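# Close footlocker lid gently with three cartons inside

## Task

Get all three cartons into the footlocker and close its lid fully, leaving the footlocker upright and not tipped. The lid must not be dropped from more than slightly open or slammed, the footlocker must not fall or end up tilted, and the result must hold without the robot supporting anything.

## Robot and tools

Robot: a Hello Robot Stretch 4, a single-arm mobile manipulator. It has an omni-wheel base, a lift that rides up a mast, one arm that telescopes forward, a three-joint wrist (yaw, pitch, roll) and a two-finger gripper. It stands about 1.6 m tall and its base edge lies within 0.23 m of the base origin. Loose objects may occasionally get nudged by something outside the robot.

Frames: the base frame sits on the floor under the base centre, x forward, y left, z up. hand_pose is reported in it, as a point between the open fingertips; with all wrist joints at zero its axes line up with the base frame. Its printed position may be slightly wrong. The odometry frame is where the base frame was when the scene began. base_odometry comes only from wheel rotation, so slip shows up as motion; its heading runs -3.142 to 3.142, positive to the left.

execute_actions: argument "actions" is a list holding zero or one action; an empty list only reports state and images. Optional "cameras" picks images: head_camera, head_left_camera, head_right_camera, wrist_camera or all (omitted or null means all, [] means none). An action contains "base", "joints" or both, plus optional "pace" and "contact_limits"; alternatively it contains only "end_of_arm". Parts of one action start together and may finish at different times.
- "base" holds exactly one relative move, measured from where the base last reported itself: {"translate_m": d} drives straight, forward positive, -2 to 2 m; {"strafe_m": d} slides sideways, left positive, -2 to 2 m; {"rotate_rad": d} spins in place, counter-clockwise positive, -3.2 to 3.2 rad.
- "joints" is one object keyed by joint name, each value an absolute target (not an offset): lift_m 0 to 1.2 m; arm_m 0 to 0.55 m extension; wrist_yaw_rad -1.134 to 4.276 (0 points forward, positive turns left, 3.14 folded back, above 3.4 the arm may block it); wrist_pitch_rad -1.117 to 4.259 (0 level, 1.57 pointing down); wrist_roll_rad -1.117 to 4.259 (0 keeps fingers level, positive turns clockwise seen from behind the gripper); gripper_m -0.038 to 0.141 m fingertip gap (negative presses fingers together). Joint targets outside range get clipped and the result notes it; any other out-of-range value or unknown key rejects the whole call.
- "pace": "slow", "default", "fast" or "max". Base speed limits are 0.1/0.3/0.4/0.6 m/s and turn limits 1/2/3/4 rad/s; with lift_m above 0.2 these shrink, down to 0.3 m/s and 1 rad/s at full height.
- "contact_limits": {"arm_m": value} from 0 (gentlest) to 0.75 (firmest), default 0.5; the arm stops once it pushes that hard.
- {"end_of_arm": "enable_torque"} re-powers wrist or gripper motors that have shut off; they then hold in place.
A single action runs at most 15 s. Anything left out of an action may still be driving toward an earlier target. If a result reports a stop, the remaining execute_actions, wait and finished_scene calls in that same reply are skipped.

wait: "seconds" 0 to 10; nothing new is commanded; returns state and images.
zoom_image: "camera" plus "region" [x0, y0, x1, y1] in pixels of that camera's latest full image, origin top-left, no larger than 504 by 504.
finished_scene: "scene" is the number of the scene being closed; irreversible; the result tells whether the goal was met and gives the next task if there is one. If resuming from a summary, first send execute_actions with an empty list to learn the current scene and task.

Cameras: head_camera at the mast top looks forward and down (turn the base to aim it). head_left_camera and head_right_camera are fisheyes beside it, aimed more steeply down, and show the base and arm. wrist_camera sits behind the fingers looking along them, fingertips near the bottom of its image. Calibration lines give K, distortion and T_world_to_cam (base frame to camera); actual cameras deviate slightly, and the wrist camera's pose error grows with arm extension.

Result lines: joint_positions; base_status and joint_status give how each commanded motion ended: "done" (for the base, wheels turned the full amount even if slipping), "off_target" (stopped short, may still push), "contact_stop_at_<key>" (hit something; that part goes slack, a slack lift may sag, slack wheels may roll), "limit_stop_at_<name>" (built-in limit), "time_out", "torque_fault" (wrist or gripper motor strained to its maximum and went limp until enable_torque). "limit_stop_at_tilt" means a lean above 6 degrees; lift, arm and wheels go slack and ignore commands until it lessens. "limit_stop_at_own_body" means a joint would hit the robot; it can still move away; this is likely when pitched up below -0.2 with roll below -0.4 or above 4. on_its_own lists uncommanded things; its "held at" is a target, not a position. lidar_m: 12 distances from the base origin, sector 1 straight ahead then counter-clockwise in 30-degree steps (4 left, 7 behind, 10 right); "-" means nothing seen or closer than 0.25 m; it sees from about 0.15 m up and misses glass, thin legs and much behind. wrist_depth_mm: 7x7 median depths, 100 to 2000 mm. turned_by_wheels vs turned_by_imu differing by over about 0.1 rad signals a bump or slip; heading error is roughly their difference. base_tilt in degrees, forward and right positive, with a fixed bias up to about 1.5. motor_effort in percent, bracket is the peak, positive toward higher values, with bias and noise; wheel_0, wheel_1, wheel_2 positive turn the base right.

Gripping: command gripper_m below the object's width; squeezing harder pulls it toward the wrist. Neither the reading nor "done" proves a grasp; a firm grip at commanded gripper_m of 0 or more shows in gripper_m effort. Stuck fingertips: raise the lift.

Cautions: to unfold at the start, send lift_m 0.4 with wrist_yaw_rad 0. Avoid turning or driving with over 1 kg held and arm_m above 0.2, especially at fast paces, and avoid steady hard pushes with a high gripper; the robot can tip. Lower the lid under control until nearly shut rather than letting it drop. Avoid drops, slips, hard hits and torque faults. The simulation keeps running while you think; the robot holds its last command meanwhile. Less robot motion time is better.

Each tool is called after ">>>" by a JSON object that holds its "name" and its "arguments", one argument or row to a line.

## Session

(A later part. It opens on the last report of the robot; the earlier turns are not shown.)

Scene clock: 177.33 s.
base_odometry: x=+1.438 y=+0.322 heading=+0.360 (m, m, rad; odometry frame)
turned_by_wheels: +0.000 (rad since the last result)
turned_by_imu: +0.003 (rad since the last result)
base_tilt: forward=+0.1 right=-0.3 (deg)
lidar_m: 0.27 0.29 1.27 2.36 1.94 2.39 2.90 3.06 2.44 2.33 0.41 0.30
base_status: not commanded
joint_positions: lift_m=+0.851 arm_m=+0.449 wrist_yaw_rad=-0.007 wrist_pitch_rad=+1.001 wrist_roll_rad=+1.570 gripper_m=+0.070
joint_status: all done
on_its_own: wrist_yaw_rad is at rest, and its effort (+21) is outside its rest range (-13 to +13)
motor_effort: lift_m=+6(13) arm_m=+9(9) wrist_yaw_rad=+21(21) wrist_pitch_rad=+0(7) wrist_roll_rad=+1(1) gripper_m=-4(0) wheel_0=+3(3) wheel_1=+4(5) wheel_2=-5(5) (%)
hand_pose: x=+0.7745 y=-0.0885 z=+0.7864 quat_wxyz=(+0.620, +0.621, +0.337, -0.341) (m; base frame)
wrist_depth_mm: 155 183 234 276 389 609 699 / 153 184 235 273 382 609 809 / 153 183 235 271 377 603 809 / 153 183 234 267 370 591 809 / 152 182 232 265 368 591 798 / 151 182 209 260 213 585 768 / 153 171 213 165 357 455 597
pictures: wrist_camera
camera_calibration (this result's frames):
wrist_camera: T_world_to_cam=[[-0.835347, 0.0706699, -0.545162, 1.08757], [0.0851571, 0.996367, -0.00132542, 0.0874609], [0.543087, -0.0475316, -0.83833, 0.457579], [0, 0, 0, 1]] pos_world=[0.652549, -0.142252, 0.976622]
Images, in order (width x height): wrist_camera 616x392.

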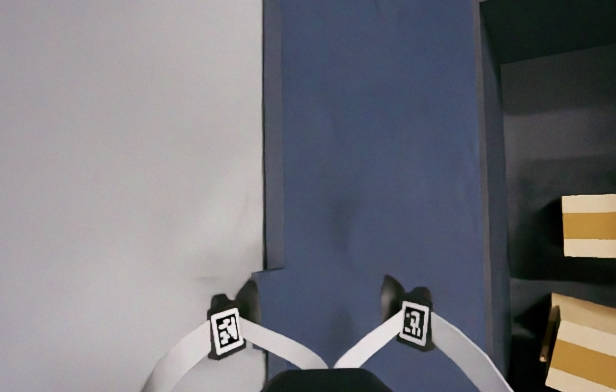

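>>> {"name": "execute_actions", "arguments": {
  "actions": [
    {"joints":{"arm_m":0.435},"pace":"slow"}
  ],
  "cameras": ["wrist_camera"]
}}

Scene clock: 180.97 s.
base_odometry: x=+1.438 y=+0.322 heading=+0.360 (m, m, rad; odometry frame)
turned_by_wheels: +0.000 (rad since the last result)
turned_by_imu: +0.000 (rad since the last result)
base_tilt: forward=+0.2 right=-0.4 (deg)
lidar_m: 0.26 0.28 1.22 2.36 1.92 2.38 2.92 3.07 2.44 2.32 0.42 0.30
base_status: not commanded
joint_positions: lift_m=+0.850 arm_m=+0.436 wrist_yaw_rad=-0.001 wrist_pitch_rad=+0.998 wrist_roll_rad=+1.570 gripper_m=+0.070
joint_status: all done
motor_effort: lift_m=+13(13) arm_m=-7(8) wrist_yaw_rad=+4(21) wrist_pitch_rad=+6(8) wrist_roll_rad=-2(2) gripper_m=-2(3) wheel_0=+2(3) wheel_1=+4(5) wheel_2=-5(5) (%)
hand_pose: x=+0.7635 y=-0.0876 z=+0.7862 quat_wxyz=(+0.621, +0.621, +0.338, -0.339) (m; base frame)
wrist_depth_mm: 164 195 249 287 407 615 691 / 162 195 248 282 402 699 788 / 162 195 247 282 397 668 820 / 162 194 248 279 392 647 778 / 161 194 247 278 384 615 778 / 161 195 220 276 212 609 759 / 163 186 236 258 379 484 597
pictures: wrist_camera
camera_calibration (this result's frames):
wrist_camera: T_world_to_cam=[[-0.834295, 0.0664559, -0.547298, 1.07868], [0.079937, 0.9968, -0.000818411, 0.0911413], [0.545492, -0.0444322, -0.836937, 0.460782], [0, 0, 0, 1]] pos_world=[0.641303, -0.142061, 0.976082]
Images, in order (width x height): wrist_camera 616x392.

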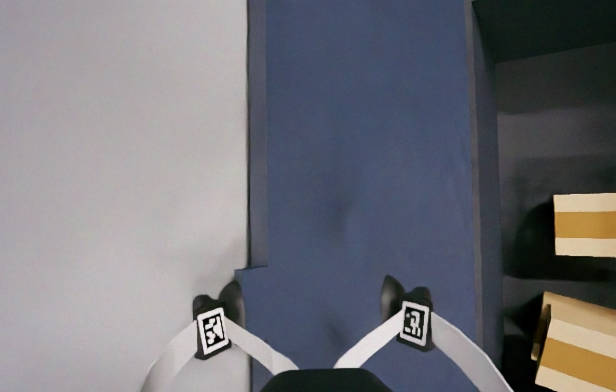

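>>> {"name": "execute_actions", "arguments": {
  "actions": [
    {"joints":{"arm_m":0.415,"lift_m":0.84},"pace":"slow"}
  ],
  "cameras": ["wrist_camera"]
}}

Scene clock: 188.50 s.
base_odometry: x=+1.438 y=+0.322 heading=+0.360 (m, m, rad; odometry frame)
turned_by_wheels: +0.000 (rad since the last result)
turned_by_imu: +0.000 (rad since the last result)
base_tilt: forward=+0.2 right=-0.4 (deg)
lidar_m: 0.28 0.31 1.22 2.35 1.90 2.35 2.93 3.08 2.40 2.33 0.41 0.30
base_status: not commanded
joint_positions: lift_m=+0.841 arm_m=+0.416 wrist_yaw_rad=-0.001 wrist_pitch_rad=+0.990 wrist_roll_rad=+1.570 gripper_m=+0.070
joint_status: all done
on_its_own: wrist_pitch_rad is at rest, and its effort (+30) is outside its rest range (-23 to +23)
motor_effort: lift_m=+10(14) arm_m=-8(8) wrist_yaw_rad=+3(4) wrist_pitch_rad=+30(30) wrist_roll_rad=-1(1) gripper_m=-5(6) wheel_0=+2(1) wheel_1=+3(3) wheel_2=-5(5) (%)
hand_pose: x=+0.7456 y=-0.0876 z=+0.7778 quat_wxyz=(+0.622, +0.622, +0.336, -0.336) (m; base frame)
wrist_depth_mm: 180 213 257 293 421 654 699 / 178 213 255 290 415 750 788 / 178 213 254 289 410 723 788 / 178 213 253 285 402 699 778 / 178 213 250 283 399 676 768 / 177 212 225 279 213 647 750 / 179 200 241 262 389 512 591
pictures: wrist_camera
camera_calibration (this result's frames):
wrist_camera: T_world_to_cam=[[-0.829744, 0.0661581, -0.55421, 1.06106], [0.0795899, 0.996828, -0.000164142, 0.092266], [0.552441, -0.0442457, -0.832377, 0.454776], [0, 0, 0, 1]] pos_world=[0.62183, -0.142049, 0.966611]
Images, in order (width x height): wrist_camera 616x392.

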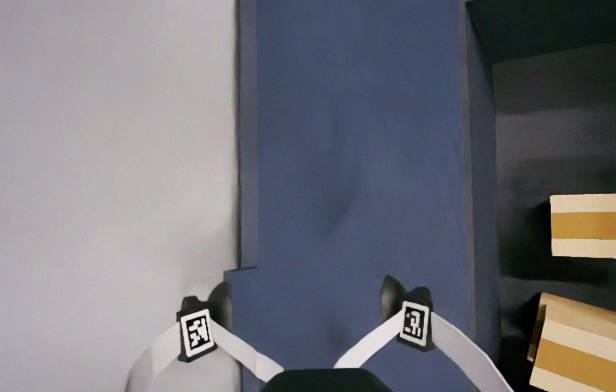

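>>> {"name": "execute_actions", "arguments": {
  "actions": [
    {"joints":{"gripper_m":0.04,"lift_m":0.848},"pace":"slow"}
  ],
  "cameras": ["wrist_camera"]
}}

Scene clock: 197.07 s.
base_odometry: x=+1.438 y=+0.322 heading=+0.360 (m, m, rad; odometry frame)
turned_by_wheels: +0.000 (rad since the last result)
turned_by_imu: +0.000 (rad since the last result)
base_tilt: forward=+0.3 right=-0.3 (deg)
lidar_m: 0.28 0.29 1.24 2.37 1.91 2.41 2.92 3.06 2.44 2.35 0.40 0.30
base_status: not commanded
joint_positions: lift_m=+0.848 arm_m=+0.416 wrist_yaw_rad=+0.000 wrist_pitch_rad=+1.001 wrist_roll_rad=+1.570 gripper_m=+0.040
joint_status: all done
motor_effort: lift_m=+19(20) arm_m=-7(8) wrist_yaw_rad=+0(3) wrist_pitch_rad=+0(30) wrist_roll_rad=-1(1) gripper_m=-2(7) wheel_0=+2(2) wheel_1=+3(3) wheel_2=-5(5) (%)
hand_pose: x=+0.7429 y=-0.0874 z=+0.7833 quat_wxyz=(+0.621, +0.620, +0.339, -0.339) (m; base frame)
wrist_depth_mm: 182 217 277 256 373 668 699 / 181 218 277 252 368 842 798 / 180 217 277 251 359 842 798 / 180 217 276 248 355 809 723 / 180 216 278 245 351 788 741 / 181 216 247 218 208 759 732 / 182 210 194 211 315 597 597
pictures: wrist_camera
camera_calibration (this result's frames):
wrist_camera: T_world_to_cam=[[-0.835745, 0.0654077, -0.545209, 1.0593], [0.0787016, 0.996898, -0.00104486, 0.0937004], [0.543449, -0.0437821, -0.8383, 0.472243], [0, 0, 0, 1]] pos_world=[0.621289, -0.14202, 0.973519]
Images, in order (width x height): wrist_camera 616x392.

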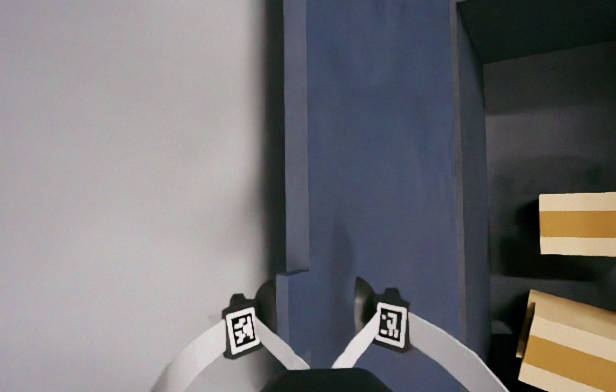

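>>> {"name": "execute_actions", "arguments": {
  "actions": [
    {"joints":{"lift_m":0.835},"pace":"slow"}
  ],
  "cameras": ["wrist_camera","head_right_camera"]
}}

Scene clock: 205.37 s.
base_odometry: x=+1.438 y=+0.322 heading=+0.360 (m, m, rad; odometry frame)
turned_by_wheels: +0.000 (rad since the last result)
turned_by_imu: +0.000 (rad since the last result)
base_tilt: forward=+0.2 right=-0.5 (deg)
lidar_m: 0.27 0.30 1.24 2.37 1.92 2.40 2.92 3.07 2.44 2.32 0.42 0.28
base_status: not commanded
joint_positions: lift_m=+0.835 arm_m=+0.416 wrist_yaw_rad=+0.000 wrist_pitch_rad=+1.001 wrist_roll_rad=+1.570 gripper_m=+0.040
joint_status: all done
motor_effort: lift_m=+14(18) arm_m=-7(7) wrist_yaw_rad=+1(1) wrist_pitch_rad=+0(1) wrist_roll_rad=-1(0) gripper_m=-4(3) wheel_0=+2(2) wheel_1=+3(3) wheel_2=-5(5) (%)
hand_pose: x=+0.7429 y=-0.0874 z=+0.7707 quat_wxyz=(+0.621, +0.620, +0.339, -0.339) (m; base frame)
wrist_depth_mm: 182 217 276 242 375 654 707 / 180 218 276 238 366 842 788 / 181 218 277 236 362 831 788 / 180 217 276 233 355 809 723 / 180 216 277 233 351 788 715 / 180 216 248 217 208 759 723 / 182 210 193 193 317 591 585
pictures: head_right_camera, wrist_camera
camera_calibration (this result's frames):
wrist_camera: T_world_to_cam=[[-0.835745, 0.0654068, -0.545209, 1.05242], [0.0787009, 0.996898, -0.00104543, 0.0936883], [0.543449, -0.0437822, -0.8383, 0.461674], [0, 0, 0, 1]] pos_world=[0.621288, -0.14202, 0.96091]
Images, in order (width x height): head_right_camera 420x672, wrist_camera 616x392.

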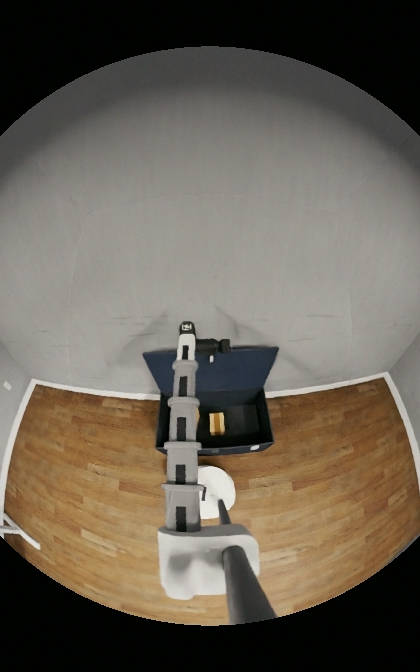

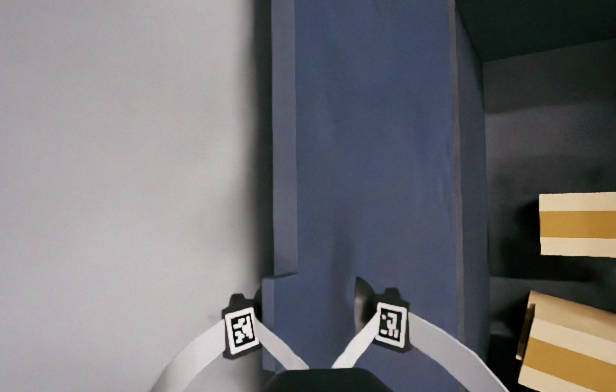

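>>> {"name": "execute_actions", "arguments": {
  "actions": [
    {"joints":{"arm_m":0.39,"lift_m":0.83},"pace":"slow"}
  ],
  "cameras": ["wrist_camera"]
}}

Scene clock: 209.63 s.
base_odometry: x=+1.438 y=+0.322 heading=+0.360 (m, m, rad; odometry frame)
turned_by_wheels: +0.000 (rad since the last result)
turned_by_imu: +0.000 (rad since the last result)
base_tilt: forward=+0.3 right=-0.3 (deg)
lidar_m: 0.26 0.29 1.26 2.37 1.90 2.36 2.91 3.08 2.43 2.33 0.40 0.29
base_status: not commanded
joint_positions: lift_m=+0.830 arm_m=+0.391 wrist_yaw_rad=+0.000 wrist_pitch_rad=+1.002 wrist_roll_rad=+1.570 gripper_m=+0.040
joint_status: all done
motor_effort: lift_m=+15(14) arm_m=-6(8) wrist_yaw_rad=+1(1) wrist_pitch_rad=-4(5) wrist_roll_rad=+0(1) gripper_m=-5(4) wheel_0=+1(2) wheel_1=+3(3) wheel_2=-5(5) (%)
hand_pose: x=+0.7176 y=-0.0874 z=+0.7655 quat_wxyz=(+0.620, +0.620, +0.340, -0.339) (m; base frame)
wrist_depth_mm: 206 244 312 229 364 707 707 / 204 245 314 226 353 842 778 / 204 245 310 222 347 831 778 / 204 246 312 220 338 831 707 / 204 245 310 217 332 820 699 / 203 245 279 208 208 788 750 / 205 236 193 177 286 597 574
pictures: wrist_camera
camera_calibration (this result's frames):
wrist_camera: T_world_to_cam=[[-0.836307, 0.0654888, -0.544336, 1.02818], [0.0787997, 0.99689, -0.00113104, 0.0956864], [0.542568, -0.0438394, -0.838867, 0.472155], [0, 0, 0, 1]] pos_world=[0.596155, -0.142024, 0.955857]
Images, in order (width x height): wrist_camera 616x392.

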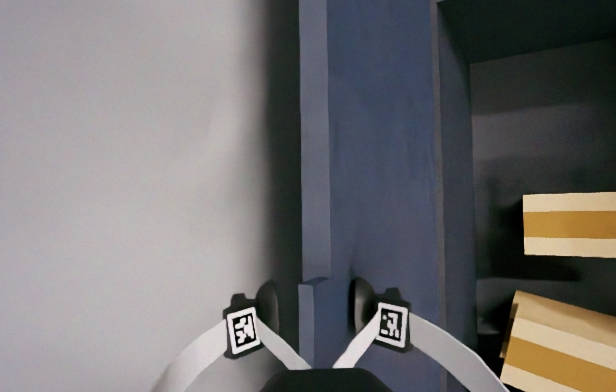

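>>> {"name": "execute_actions", "arguments": {
  "actions": [
    {"joints":{"arm_m":0.304,"lift_m":0.795},"pace":"slow"}
  ],
  "cameras": ["wrist_camera"]
}}

Scene clock: 229.97 s.
base_odometry: x=+1.438 y=+0.322 heading=+0.360 (m, m, rad; odometry frame)
turned_by_wheels: +0.000 (rad since the last result)
turned_by_imu: +0.000 (rad since the last result)
base_tilt: forward=+0.1 right=-0.4 (deg)
lidar_m: 0.28 0.27 1.24 2.37 1.90 2.35 2.91 3.08 2.46 2.33 0.40 0.32
base_status: not commanded
joint_positions: lift_m=+0.795 arm_m=+0.305 wrist_yaw_rad=+0.000 wrist_pitch_rad=+1.002 wrist_roll_rad=+1.570 gripper_m=+0.040
joint_status: all done
motor_effort: lift_m=+14(15) arm_m=-7(6) wrist_yaw_rad=+1(1) wrist_pitch_rad=-6(7) wrist_roll_rad=+0(1) gripper_m=-6(3) wheel_0=+2(2) wheel_1=+3(3) wheel_2=-5(5) (%)
hand_pose: x=+0.6314 y=-0.0875 z=+0.7304 quat_wxyz=(+0.620, +0.620, +0.340, -0.340) (m; base frame)
wrist_depth_mm: 285 340 436 521 654 707 707 / 283 342 436 517 691 842 759 / 282 342 433 512 699 831 750 / 283 342 436 512 683 809 732 / 282 340 433 512 668 809 732 / 281 340 389 208 208 750 723 / 285 327 193 157 609 569 564
pictures: wrist_camera
camera_calibration (this result's frames):
wrist_camera: T_world_to_cam=[[-0.8368, 0.065576, -0.543568, 0.936674], [0.0789033, 0.996882, -0.00120437, 0.102445], [0.541794, -0.0438971, -0.839364, 0.490278], [0, 0, 0, 1]] pos_world=[0.510096, -0.142027, 0.920791]
Images, in order (width x height): wrist_camera 616x392.

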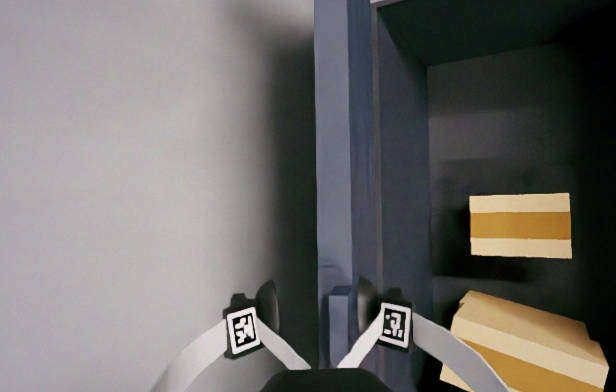

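Light lid; going well.

>>> {"name": "execute_actions", "arguments": {
  "actions": [
    {"joints":{"arm_m":0.222,"lift_m":0.752},"pace":"slow"}
  ],
  "cameras": []
}}

>>> {"name": "execute_actions", "arguments": {
  "actions": [
    {"joints":{"arm_m":0.108,"lift_m":0.663,"wrist_pitch_rad":0.8},"pace":"slow"}
  ],
  "cameras": ["wrist_camera","head_camera"]
}}

Scene clock: 235.10 s.
base_odometry: x=+1.438 y=+0.322 heading=+0.360 (m, m, rad; odometry frame)
turned_by_wheels: +0.000 (rad since the last result)
turned_by_imu: +0.000 (rad since the last result)
base_tilt: forward=+0.2 right=-0.4 (deg)
lidar_m: 0.27 0.30 1.23 2.34 1.87 2.39 2.91 3.06 2.42 2.34 0.41 0.29
base_status: not commanded
joint_positions: lift_m=+0.752 arm_m=+0.223 wrist_yaw_rad=-0.001 wrist_pitch_rad=+1.003 wrist_roll_rad=+1.570 gripper_m=+0.040
joint_status: all done
motor_effort: lift_m=+15(14) arm_m=-6(8) wrist_yaw_rad=+2(2) wrist_pitch_rad=-7(9) wrist_roll_rad=+0(1) gripper_m=-5(5) wheel_0=+2(1) wheel_1=+3(3) wheel_2=-5(6) (%)
hand_pose: x=+0.5492 y=-0.0875 z=+0.6873 quat_wxyz=(+0.620, +0.620, +0.340, -0.340) (m; base frame)
wrist_depth_mm: 362 430 549 407 707 699 707 / 355 433 549 452 878 809 715 / 357 433 554 521 866 798 723 / 357 430 554 591 842 759 715 / 355 430 549 661 842 707 715 / 357 430 492 208 198 741 707 / 362 415 193 174 603 539 699
pictures: none
No camera images: the call's "cameras" was empty. Leave "cameras" out to get every camera's image.

Scene clock: 237.53 s.
base_odometry: x=+1.438 y=+0.322 heading=+0.360 (m, m, rad; odometry frame)
turned_by_wheels: +0.000 (rad since the last result)
turned_by_imu: +0.000 (rad since the last result)
base_tilt: forward=+0.2 right=-0.4 (deg)
lidar_m: 0.29 0.28 1.24 2.38 1.92 2.41 2.91 3.08 2.39 2.33 0.42 0.31
base_status: not commanded
joint_positions: lift_m=+0.663 arm_m=+0.109 wrist_yaw_rad=-0.001 wrist_pitch_rad=+0.804 wrist_roll_rad=+1.570 gripper_m=+0.040
joint_status: all done
motor_effort: lift_m=+15(14) arm_m=-6(5) wrist_yaw_rad=+3(4) wrist_pitch_rad=-10(17) wrist_roll_rad=+0(1) gripper_m=-3(6) wheel_0=+2(1) wheel_1=+3(3) wheel_2=-6(5) (%)
hand_pose: x=+0.4802 y=-0.0876 z=+0.6337 quat_wxyz=(+0.651, +0.651, +0.276, -0.277) (m; base frame)
wrist_depth_mm: 427 492 597 279 715 707 668 / 424 500 591 298 809 741 661 / 424 492 585 315 798 750 661 / 424 492 591 340 768 661 647 / 421 488 591 366 788 661 640 / 421 492 544 208 197 707 661 / 424 477 193 171 559 508 615
pictures: head_camera, wrist_camera
camera_calibration (this result's frames):
wrist_camera: T_world_to_cam=[[-0.713078, 0.0659708, -0.697974, 0.796108], [0.078188, 0.996836, 0.0143385, 0.104878], [0.696711, -0.0443486, -0.71598, 0.338462], [0, 0, 0, 1]] pos_world=[0.323677, -0.142056, 0.79649]
Images, in order (width x height): head_camera 420x560, wrist_camera 616x392.

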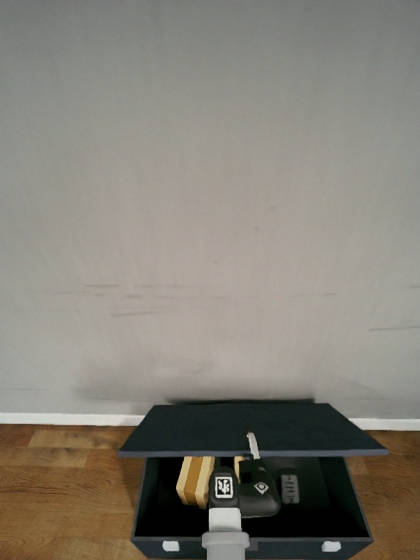

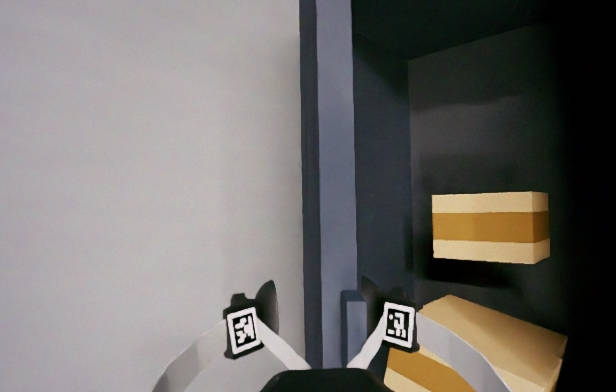

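>>> {"name": "execute_actions", "arguments": {
  "actions": [
    {"base":{"translate_m":-0.12},"joints":{"lift_m":0.53,"wrist_pitch_rad":0.55},"pace":"slow"}
  ],
  "cameras": ["wrist_camera"]
}}

Scene clock: 243.30 s.
base_odometry: x=+1.326 y=+0.280 heading=+0.360 (m, m, rad; odometry frame)
turned_by_wheels: +0.000 (rad since the last result)
turned_by_imu: +0.000 (rad since the last result)
base_tilt: forward=+0.1 right=-0.3 (deg)
lidar_m: 0.39 0.42 1.36 2.38 1.87 2.42 2.80 2.94 2.42 2.34 0.59 0.44
base_status: done
joint_positions: lift_m=+0.530 arm_m=+0.109 wrist_yaw_rad=-0.001 wrist_pitch_rad=+0.555 wrist_roll_rad=+1.570 gripper_m=+0.040
joint_status: all done
motor_effort: lift_m=+15(16) arm_m=-6(6) wrist_yaw_rad=+3(5) wrist_pitch_rad=-16(20) wrist_roll_rad=-1(0) gripper_m=-3(4) wheel_0=-3(6) wheel_1=-5(7) wheel_2=+6(8) (%)
hand_pose: x=+0.5250 y=-0.0877 z=+0.5563 quat_wxyz=(+0.680, +0.680, +0.194, -0.194) (m; base frame)
wrist_depth_mm: 512 564 634 291 715 661 603 / 504 569 634 303 741 715 591 / 508 564 640 317 732 707 597 / 508 564 627 330 723 609 569 / 508 559 634 343 723 603 559 / 504 559 603 231 189 668 603 / 504 549 193 179 517 480 517
pictures: wrist_camera
camera_calibration (this result's frames):
wrist_camera: T_world_to_cam=[[-0.519406, 0.0658819, -0.851984, 0.758059], [0.0724209, 0.99683, 0.0329316, 0.0952374], [0.851453, -0.0445966, -0.522531, 0.0629327], [0, 0, 0, 1]] pos_world=[0.333259, -0.142071, 0.675602]
Images, in order (width x height): wrist_camera 616x392.

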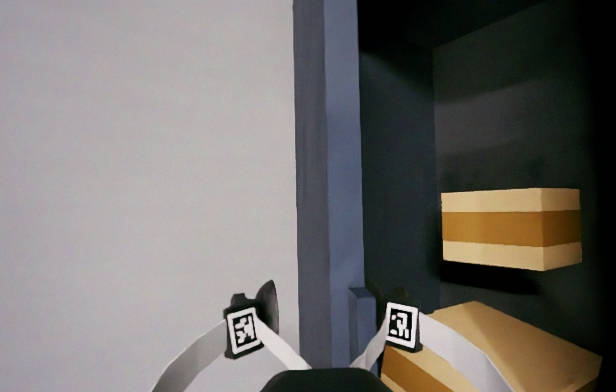

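>>> {"name": "execute_actions", "arguments": {
  "actions": [
    {"base":{"translate_m":-0.09},"joints":{"lift_m":0.355,"wrist_pitch_rad":0.25},"pace":"slow"}
  ],
  "cameras": ["wrist_camera","head_camera"]
}}

Scene clock: 248.73 s.
base_odometry: x=+1.242 y=+0.248 heading=+0.360 (m, m, rad; odometry frame)
turned_by_wheels: +0.000 (rad since the last result)
turned_by_imu: +0.000 (rad since the last result)
base_tilt: forward=+0.1 right=-0.5 (deg)
lidar_m: 0.48 0.50 1.51 2.38 1.82 2.40 2.70 2.86 2.42 2.33 1.41 0.51
base_status: done
joint_positions: lift_m=+0.355 arm_m=+0.109 wrist_yaw_rad=+0.000 wrist_pitch_rad=+0.257 wrist_roll_rad=+1.570 gripper_m=+0.040
joint_status: all done
motor_effort: lift_m=+16(16) arm_m=-5(5) wrist_yaw_rad=+0(6) wrist_pitch_rad=-20(27) wrist_roll_rad=-1(1) gripper_m=-5(6) wheel_0=-5(9) wheel_1=-6(7) wheel_2=+7(8) (%)
hand_pose: x=+0.5589 y=-0.0874 z=+0.4599 quat_wxyz=(+0.701, +0.701, +0.091, -0.091) (m; base frame)
wrist_depth_mm: 609 640 683 366 676 654 214 / 609 640 683 392 683 683 213 / 603 640 676 415 683 707 213 / 609 640 676 442 676 574 213 / 603 627 668 480 676 554 211 / 603 640 661 296 185 647 207 / 609 621 192 189 473 439 206
pictures: head_camera, wrist_camera
camera_calibration (this result's frames):
wrist_camera: T_world_to_cam=[[-0.246522, 0.0653606, -0.966931, 0.59382], [0.0585735, 0.996904, 0.0524531, 0.0944699], [0.967365, -0.0437057, -0.249587, -0.20651], [0, 0, 0, 1]] pos_world=[0.340627, -0.142015, 0.517685]
Images, in order (width x height): head_camera 420x560, wrist_camera 616x392.

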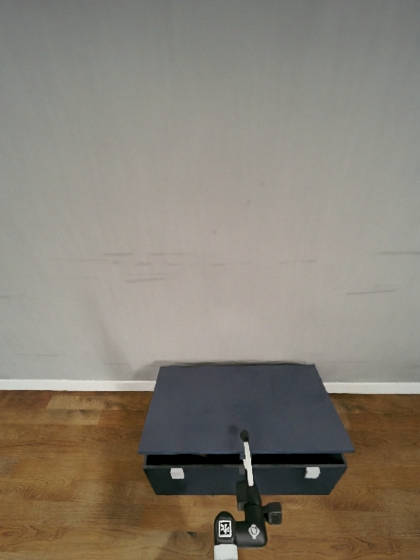

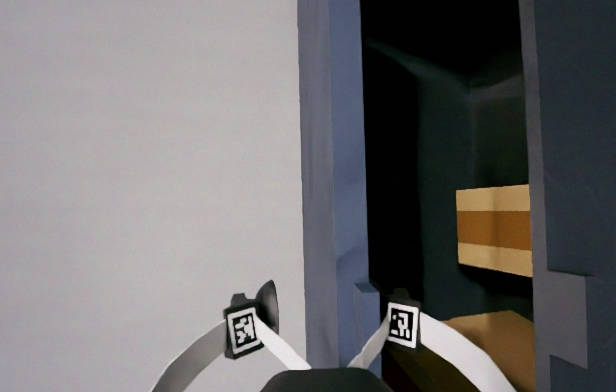

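>>> {"name": "execute_actions", "arguments": {
  "actions": [
    {"joints":{"lift_m":0.26,"wrist_pitch_rad":0.12,"arm_m":0.075},"pace":"slow"}
  ],
  "cameras": ["wrist_camera","head_camera"]
}}

Scene clock: 260.07 s.
base_odometry: x=+1.242 y=+0.248 heading=+0.360 (m, m, rad; odometry frame)
turned_by_wheels: +0.000 (rad since the last result)
turned_by_imu: +0.000 (rad since the last result)
base_tilt: forward=+0.2 right=-0.5 (deg)
lidar_m: 0.48 0.52 1.53 2.36 1.82 2.43 2.69 2.86 2.41 2.34 1.42 0.50
base_status: not commanded
joint_positions: lift_m=+0.260 arm_m=+0.076 wrist_yaw_rad=+0.001 wrist_pitch_rad=+0.128 wrist_roll_rad=+1.570 gripper_m=+0.040
joint_status: all done
motor_effort: lift_m=+17(16) arm_m=-7(7) wrist_yaw_rad=-1(2) wrist_pitch_rad=-21(24) wrist_roll_rad=-2(0) gripper_m=-6(7) wheel_0=-5(6) wheel_1=-6(6) wheel_2=+7(7) (%)
hand_pose: x=+0.5335 y=-0.0872 z=+0.4016 quat_wxyz=(+0.706, +0.705, +0.045, -0.045) (m; base frame)
wrist_depth_mm: 676 683 715 330 668 216 222 / 668 691 715 347 668 215 221 / 668 691 715 366 668 214 220 / 654 699 715 389 668 212 220 / 668 691 715 410 661 211 217 / 661 683 699 283 183 211 216 / 668 683 192 200 206 205 216
pictures: head_camera, wrist_camera
camera_calibration (this result's frames):
wrist_camera: T_world_to_cam=[[-0.119626, 0.065305, -0.990669, 0.472942], [0.0507766, 0.996931, 0.0595863, 0.100164], [0.99152, -0.0431748, -0.122574, -0.260336], [0, 0, 0, 1]] pos_world=[0.309619, -0.141982, 0.43065]
Images, in order (width x height): head_camera 420x560, wrist_camera 616x392.

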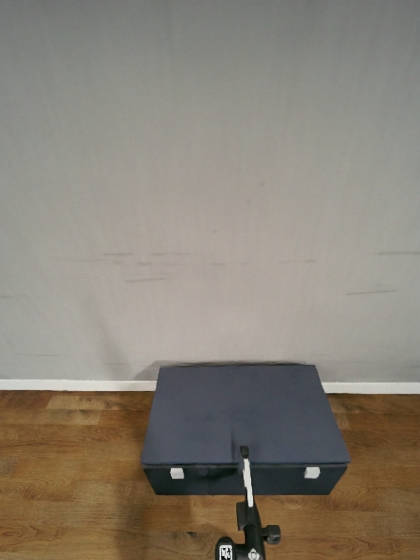

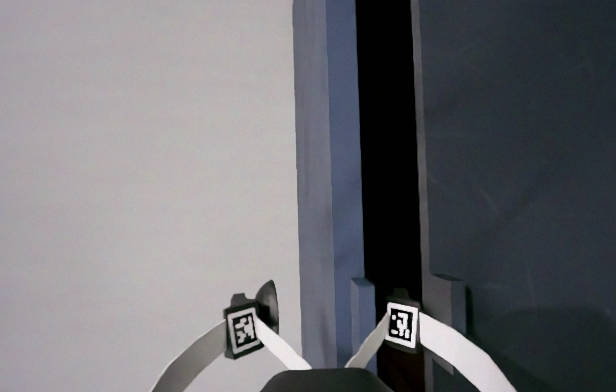

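>>> {"name": "execute_actions", "arguments": {
  "actions": [
    {"joints":{"arm_m":0.05},"pace":"slow"}
  ],
  "cameras": ["wrist_camera"]
}}

Scene clock: 263.90 s.
base_odometry: x=+1.242 y=+0.248 heading=+0.360 (m, m, rad; odometry frame)
turned_by_wheels: +0.000 (rad since the last result)
turned_by_imu: +0.000 (rad since the last result)
base_tilt: forward=+0.3 right=-0.5 (deg)
lidar_m: 0.48 0.49 1.49 2.37 1.82 2.38 2.70 2.86 2.42 2.32 1.40 0.50
base_status: not commanded
joint_positions: lift_m=+0.260 arm_m=+0.051 wrist_yaw_rad=+0.001 wrist_pitch_rad=+0.127 wrist_roll_rad=+1.570 gripper_m=+0.040
joint_status: all done
motor_effort: lift_m=+16(16) arm_m=-8(9) wrist_yaw_rad=-2(3) wrist_pitch_rad=-20(21) wrist_roll_rad=+1(1) gripper_m=-5(6) wheel_0=-5(5) wheel_1=-6(6) wheel_2=+7(7) (%)
hand_pose: x=+0.5085 y=-0.0871 z=+0.4017 quat_wxyz=(+0.706, +0.705, +0.045, -0.045) (m; base frame)
wrist_depth_mm: 707 715 750 324 627 244 252 / 691 715 741 334 691 243 250 / 691 715 732 353 683 240 248 / 691 723 741 373 691 238 247 / 683 715 750 397 691 238 246 / 699 723 732 273 206 238 244 / 683 715 193 220 230 233 244
pictures: wrist_camera
camera_calibration (this result's frames):
wrist_camera: T_world_to_cam=[[-0.119124, 0.0652564, -0.990733, 0.46986], [0.0503368, 0.996952, 0.0596136, 0.101519], [0.991603, -0.0427689, -0.122046, -0.235825], [0, 0, 0, 1]] pos_world=[0.284706, -0.141957, 0.430673]
Images, in order (width x height): wrist_camera 616x392.

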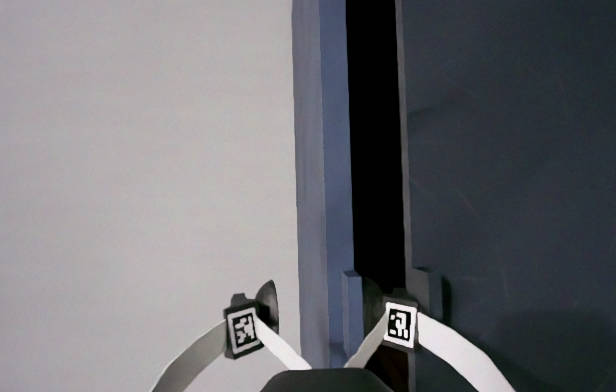

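>>> {"name": "execute_actions", "arguments": {
  "actions": [
    {"joints":{"arm_m":0.038},"pace":"slow"}
  ],
  "cameras": []
}}

>>> {"name": "execute_actions", "arguments": {
  "actions": [
    {"joints":{"lift_m":0.24},"pace":"slow"}
  ],
  "cameras": ["wrist_camera"]
}}

Scene clock: 267.80 s.
base_odometry: x=+1.242 y=+0.248 heading=+0.360 (m, m, rad; odometry frame)
turned_by_wheels: +0.000 (rad since the last result)
turned_by_imu: +0.000 (rad since the last result)
base_tilt: forward=+0.1 right=-0.3 (deg)
lidar_m: 0.46 0.50 1.51 2.37 1.81 2.41 2.69 2.87 2.41 2.34 1.42 0.52
base_status: not commanded
joint_positions: lift_m=+0.260 arm_m=+0.039 wrist_yaw_rad=+0.001 wrist_pitch_rad=+0.127 wrist_roll_rad=+1.570 gripper_m=+0.040
joint_status: all done
motor_effort: lift_m=+17(17) arm_m=-7(8) wrist_yaw_rad=-1(2) wrist_pitch_rad=-20(19) wrist_roll_rad=+0(1) gripper_m=-7(8) wheel_0=-5(5) wheel_1=-6(6) wheel_2=+7(7) (%)
hand_pose: x=+0.4964 y=-0.0873 z=+0.4017 quat_wxyz=(+0.706, +0.706, +0.045, -0.045) (m; base frame)
wrist_depth_mm: 707 723 750 349 251 257 265 / 707 723 750 364 250 255 265 / 707 723 741 384 252 254 262 / 707 732 750 402 255 253 260 / 699 732 750 421 699 251 259 / 699 732 741 304 208 250 258 / 707 715 193 237 242 245 257
pictures: none
No camera images: the call's "cameras" was empty. Leave "cameras" out to get every camera's image.

Scene clock: 268.73 s.
base_odometry: x=+1.242 y=+0.248 heading=+0.360 (m, m, rad; odometry frame)
turned_by_wheels: +0.000 (rad since the last result)
turned_by_imu: +0.000 (rad since the last result)
base_tilt: forward=+0.2 right=-0.3 (deg)
lidar_m: 0.49 0.51 1.49 2.37 1.81 2.40 2.69 2.86 2.43 2.34 1.40 0.50
base_status: not commanded
joint_positions: lift_m=+0.240 arm_m=+0.039 wrist_yaw_rad=-0.001 wrist_pitch_rad=+0.120 wrist_roll_rad=+1.570 gripper_m=+0.040
joint_status: all done
motor_effort: lift_m=+13(16) arm_m=-5(7) wrist_yaw_rad=+2(1) wrist_pitch_rad=+0(19) wrist_roll_rad=+0(1) gripper_m=-2(6) wheel_0=-4(5) wheel_1=-5(6) wheel_2=+6(7) (%)
hand_pose: x=+0.4962 y=-0.0876 z=+0.3840 quat_wxyz=(+0.706, +0.706, +0.042, -0.043) (m; base frame)
wrist_depth_mm: 715 732 759 394 250 254 262 / 707 723 750 413 248 254 262 / 715 732 750 442 247 253 259 / 715 732 750 484 245 251 257 / 707 732 750 517 244 251 256 / 715 732 759 236 206 248 256 / 707 732 193 158 240 247 254
pictures: wrist_camera
camera_calibration (this result's frames):
wrist_camera: T_world_to_cam=[[-0.112115, 0.0654362, -0.991538, 0.447708], [0.051448, 0.996873, 0.059971, 0.102936], [0.992363, -0.044289, -0.115131, -0.228979], [0, 0, 0, 1]] pos_world=[0.272129, -0.142052, 0.411384]
Images, in order (width x height): wrist_camera 616x392.

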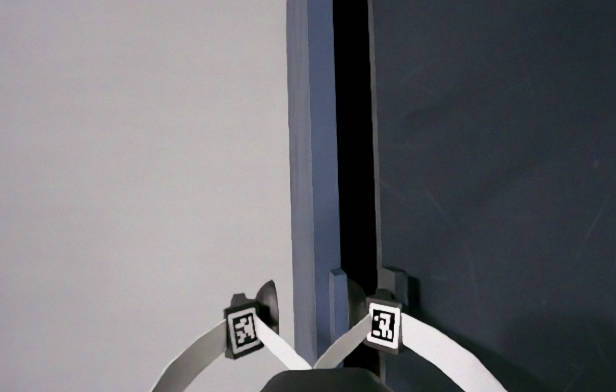

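>>> {"name": "execute_actions", "arguments": {
  "actions": [
    {"joints":{"arm_m":0.029},"pace":"slow"}
  ],
  "cameras": ["wrist_camera"]
}}

Scene clock: 271.33 s.
base_odometry: x=+1.242 y=+0.248 heading=+0.360 (m, m, rad; odometry frame)
turned_by_wheels: +0.000 (rad since the last result)
turned_by_imu: +0.000 (rad since the last result)
base_tilt: forward=+0.2 right=-0.3 (deg)
lidar_m: 0.47 0.50 1.49 2.35 1.83 2.38 2.70 2.83 2.41 2.34 1.42 0.50
base_status: not commanded
joint_positions: lift_m=+0.240 arm_m=+0.030 wrist_yaw_rad=+0.001 wrist_pitch_rad=+0.119 wrist_roll_rad=+1.570 gripper_m=+0.040
joint_status: all done
motor_effort: lift_m=+13(13) arm_m=-8(7) wrist_yaw_rad=-2(2) wrist_pitch_rad=+5(3) wrist_roll_rad=+0(0) gripper_m=-1(2) wheel_0=-5(5) wheel_1=-5(5) wheel_2=+7(6) (%)
hand_pose: x=+0.4878 y=-0.0872 z=+0.3844 quat_wxyz=(+0.706, +0.706, +0.042, -0.042) (m; base frame)
wrist_depth_mm: 723 741 768 427 256 263 272 / 715 732 768 449 257 263 268 / 715 732 750 488 254 260 267 / 723 741 759 530 254 259 266 / 707 741 768 569 252 258 265 / 715 741 750 244 209 257 265 / 723 723 193 157 247 255 260
pictures: wrist_camera
camera_calibration (this result's frames):
wrist_camera: T_world_to_cam=[[-0.110645, 0.065284, -0.991714, 0.446515], [0.0499908, 0.996943, 0.0600508, 0.103638], [0.992602, -0.0429323, -0.11357, -0.221172], [0, 0, 0, 1]] pos_world=[0.263759, -0.141967, 0.411473]
Images, in order (width x height): wrist_camera 616x392.

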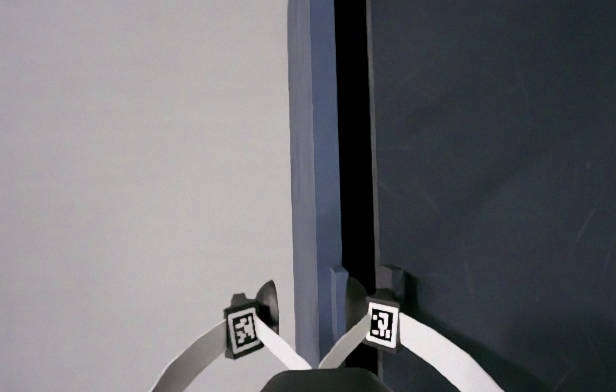

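>>> {"name": "execute_actions", "arguments": {
  "actions": [
    {"joints":{"arm_m":0.021},"pace":"slow"}
  ],
  "cameras": ["wrist_camera"]
}}

Scene clock: 274.53 s.
base_odometry: x=+1.242 y=+0.248 heading=+0.360 (m, m, rad; odometry frame)
turned_by_wheels: +0.000 (rad since the last result)
turned_by_imu: +0.000 (rad since the last result)
base_tilt: forward=+0.1 right=-0.4 (deg)
lidar_m: 0.50 0.50 1.48 2.36 1.83 2.39 2.69 2.86 2.41 2.34 1.40 0.51
base_status: not commanded
joint_positions: lift_m=+0.240 arm_m=+0.022 wrist_yaw_rad=+0.000 wrist_pitch_rad=+0.126 wrist_roll_rad=+1.570 gripper_m=+0.040
joint_status: all done
motor_effort: lift_m=+17(17) arm_m=-7(8) wrist_yaw_rad=+0(2) wrist_pitch_rad=-15(15) wrist_roll_rad=-1(1) gripper_m=-6(7) wheel_0=-5(5) wheel_1=-5(5) wheel_2=+6(6) (%)
hand_pose: x=+0.4794 y=-0.0874 z=+0.3822 quat_wxyz=(+0.706, +0.706, +0.044, -0.044) (m; base frame)
wrist_depth_mm: 723 750 778 342 265 274 283 / 715 741 778 355 266 274 282 / 732 741 759 364 264 273 279 / 723 750 759 375 264 270 278 / 723 741 768 384 262 270 277 / 723 732 750 312 212 268 276 / 723 741 193 254 257 263 273
pictures: wrist_camera
camera_calibration (this result's frames):
wrist_camera: T_world_to_cam=[[-0.117234, 0.0653499, -0.990952, 0.446211], [0.0510566, 0.99691, 0.0597026, 0.104006], [0.991791, -0.0435954, -0.120208, -0.210211], [0, 0, 0, 1]] pos_world=[0.255486, -0.142009, 0.410695]
Images, in order (width x height): wrist_camera 616x392.

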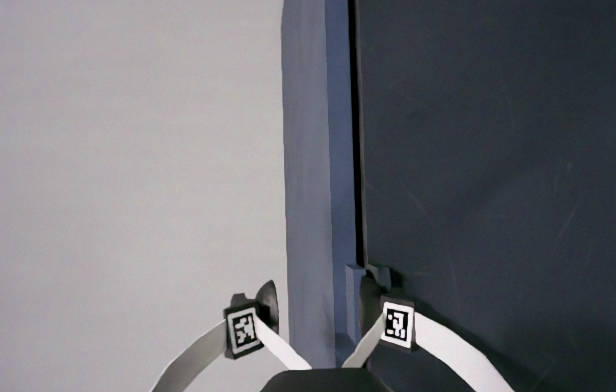

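Still supported, gap under 1 cm. Lower further.

>>> {"name": "execute_actions", "arguments": {
  "actions": [
    {"joints":{"lift_m":0.222},"pace":"slow"}
  ],
  "cameras": ["wrist_camera"]
}}

Scene clock: 277.73 s.
base_odometry: x=+1.242 y=+0.248 heading=+0.360 (m, m, rad; odometry frame)
turned_by_wheels: +0.000 (rad since the last result)
turned_by_imu: +0.000 (rad since the last result)
base_tilt: forward=+0.2 right=-0.5 (deg)
lidar_m: 0.50 0.50 1.51 2.37 1.81 2.41 2.71 2.86 2.41 2.34 1.38 0.51
base_status: not commanded
joint_positions: lift_m=+0.222 arm_m=+0.022 wrist_yaw_rad=-0.001 wrist_pitch_rad=+0.121 wrist_roll_rad=+1.570 gripper_m=+0.040
joint_status: all done
motor_effort: lift_m=+13(17) arm_m=-4(7) wrist_yaw_rad=+5(4) wrist_pitch_rad=+0(15) wrist_roll_rad=-2(0) gripper_m=-2(6) wheel_0=-4(4) wheel_1=-5(6) wheel_2=+5(6) (%)
hand_pose: x=+0.4790 y=-0.0878 z=+0.3660 quat_wxyz=(+0.706, +0.706, +0.042, -0.043) (m; base frame)
wrist_depth_mm: 732 741 768 330 266 274 282 / 723 750 768 342 264 273 281 / 732 741 759 265 263 271 278 / 715 750 778 270 260 270 277 / 723 741 768 277 259 267 276 / 723 741 768 252 206 267 273 / 732 741 193 156 254 264 273
pictures: wrist_camera
camera_calibration (this result's frames):
wrist_camera: T_world_to_cam=[[-0.112248, 0.0655258, -0.991517, 0.427973], [0.0523097, 0.99683, 0.0599549, 0.104737], [0.992302, -0.0451361, -0.11532, -0.213943], [0, 0, 0, 1]] pos_world=[0.254856, -0.142105, 0.393392]
Images, in order (width x height): wrist_camera 616x392.

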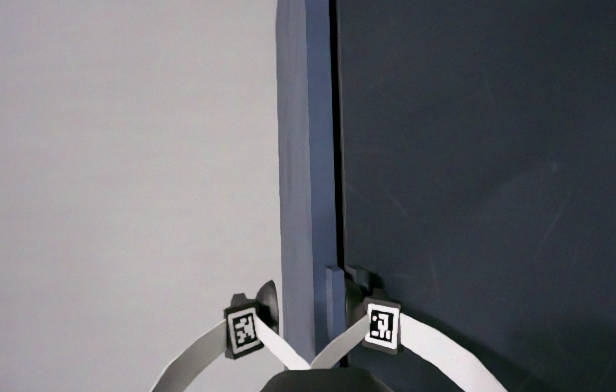

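>>> {"name": "execute_actions", "arguments": {
  "actions": [
    {"base":{"translate_m":-0.08},"pace":"slow"}
  ],
  "cameras": ["wrist_camera","head_camera"]
}}

Scene clock: 281.30 s.
base_odometry: x=+1.168 y=+0.220 heading=+0.359 (m, m, rad; odometry frame)
turned_by_wheels: +0.000 (rad since the last result)
turned_by_imu: +0.000 (rad since the last result)
base_tilt: forward=+0.2 right=-0.4 (deg)
lidar_m: 0.56 0.57 1.60 2.39 1.80 2.39 2.63 2.78 2.39 2.34 1.52 0.56
base_status: done
joint_positions: lift_m=+0.222 arm_m=+0.022 wrist_yaw_rad=+0.000 wrist_pitch_rad=+0.122 wrist_roll_rad=+1.570 gripper_m=+0.040
joint_status: not commanded
motor_effort: lift_m=+14(14) arm_m=-5(5) wrist_yaw_rad=+1(5) wrist_pitch_rad=-3(4) wrist_roll_rad=+0(1) gripper_m=-4(3) wheel_0=-5(5) wheel_1=-5(8) wheel_2=+7(11) (%)
hand_pose: x=+0.4791 y=-0.0875 z=+0.3656 quat_wxyz=(+0.706, +0.706, +0.043, -0.043) (m; base frame)
wrist_depth_mm: 798 831 854 347 353 364 373 / 788 831 842 343 349 362 370 / 798 820 842 340 349 359 370 / 798 820 842 340 345 357 368 / 798 820 854 338 343 353 366 / 798 831 831 334 208 353 366 / 798 809 193 251 338 349 362
pictures: head_camera, wrist_camera
camera_calibration (this result's frames):
wrist_camera: T_world_to_cam=[[-0.113275, 0.0653938, -0.991409, 0.428024], [0.0511992, 0.99689, 0.0599055, 0.104977], [0.992244, -0.0439736, -0.116271, -0.213562], [0, 0, 0, 1]] pos_world=[0.255016, -0.142032, 0.393228]
Images, in order (width x height): head_camera 420x560, wrist_camera 616x392.

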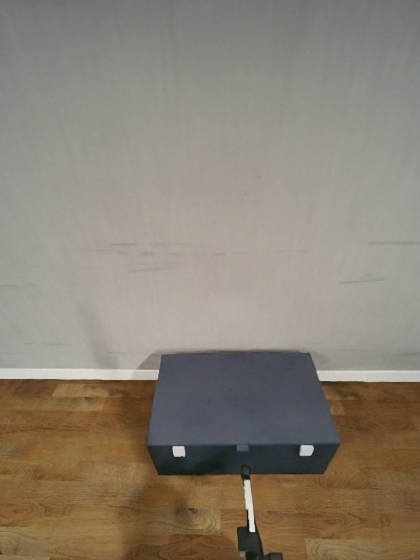

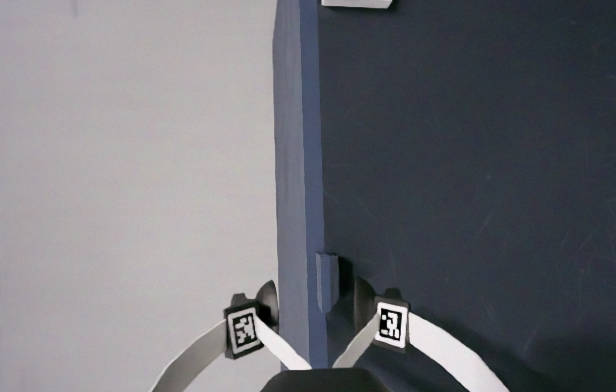

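>>> {"name": "finished_scene", "arguments": {
  "scene": 1
}}

The scene is finished: the task was done.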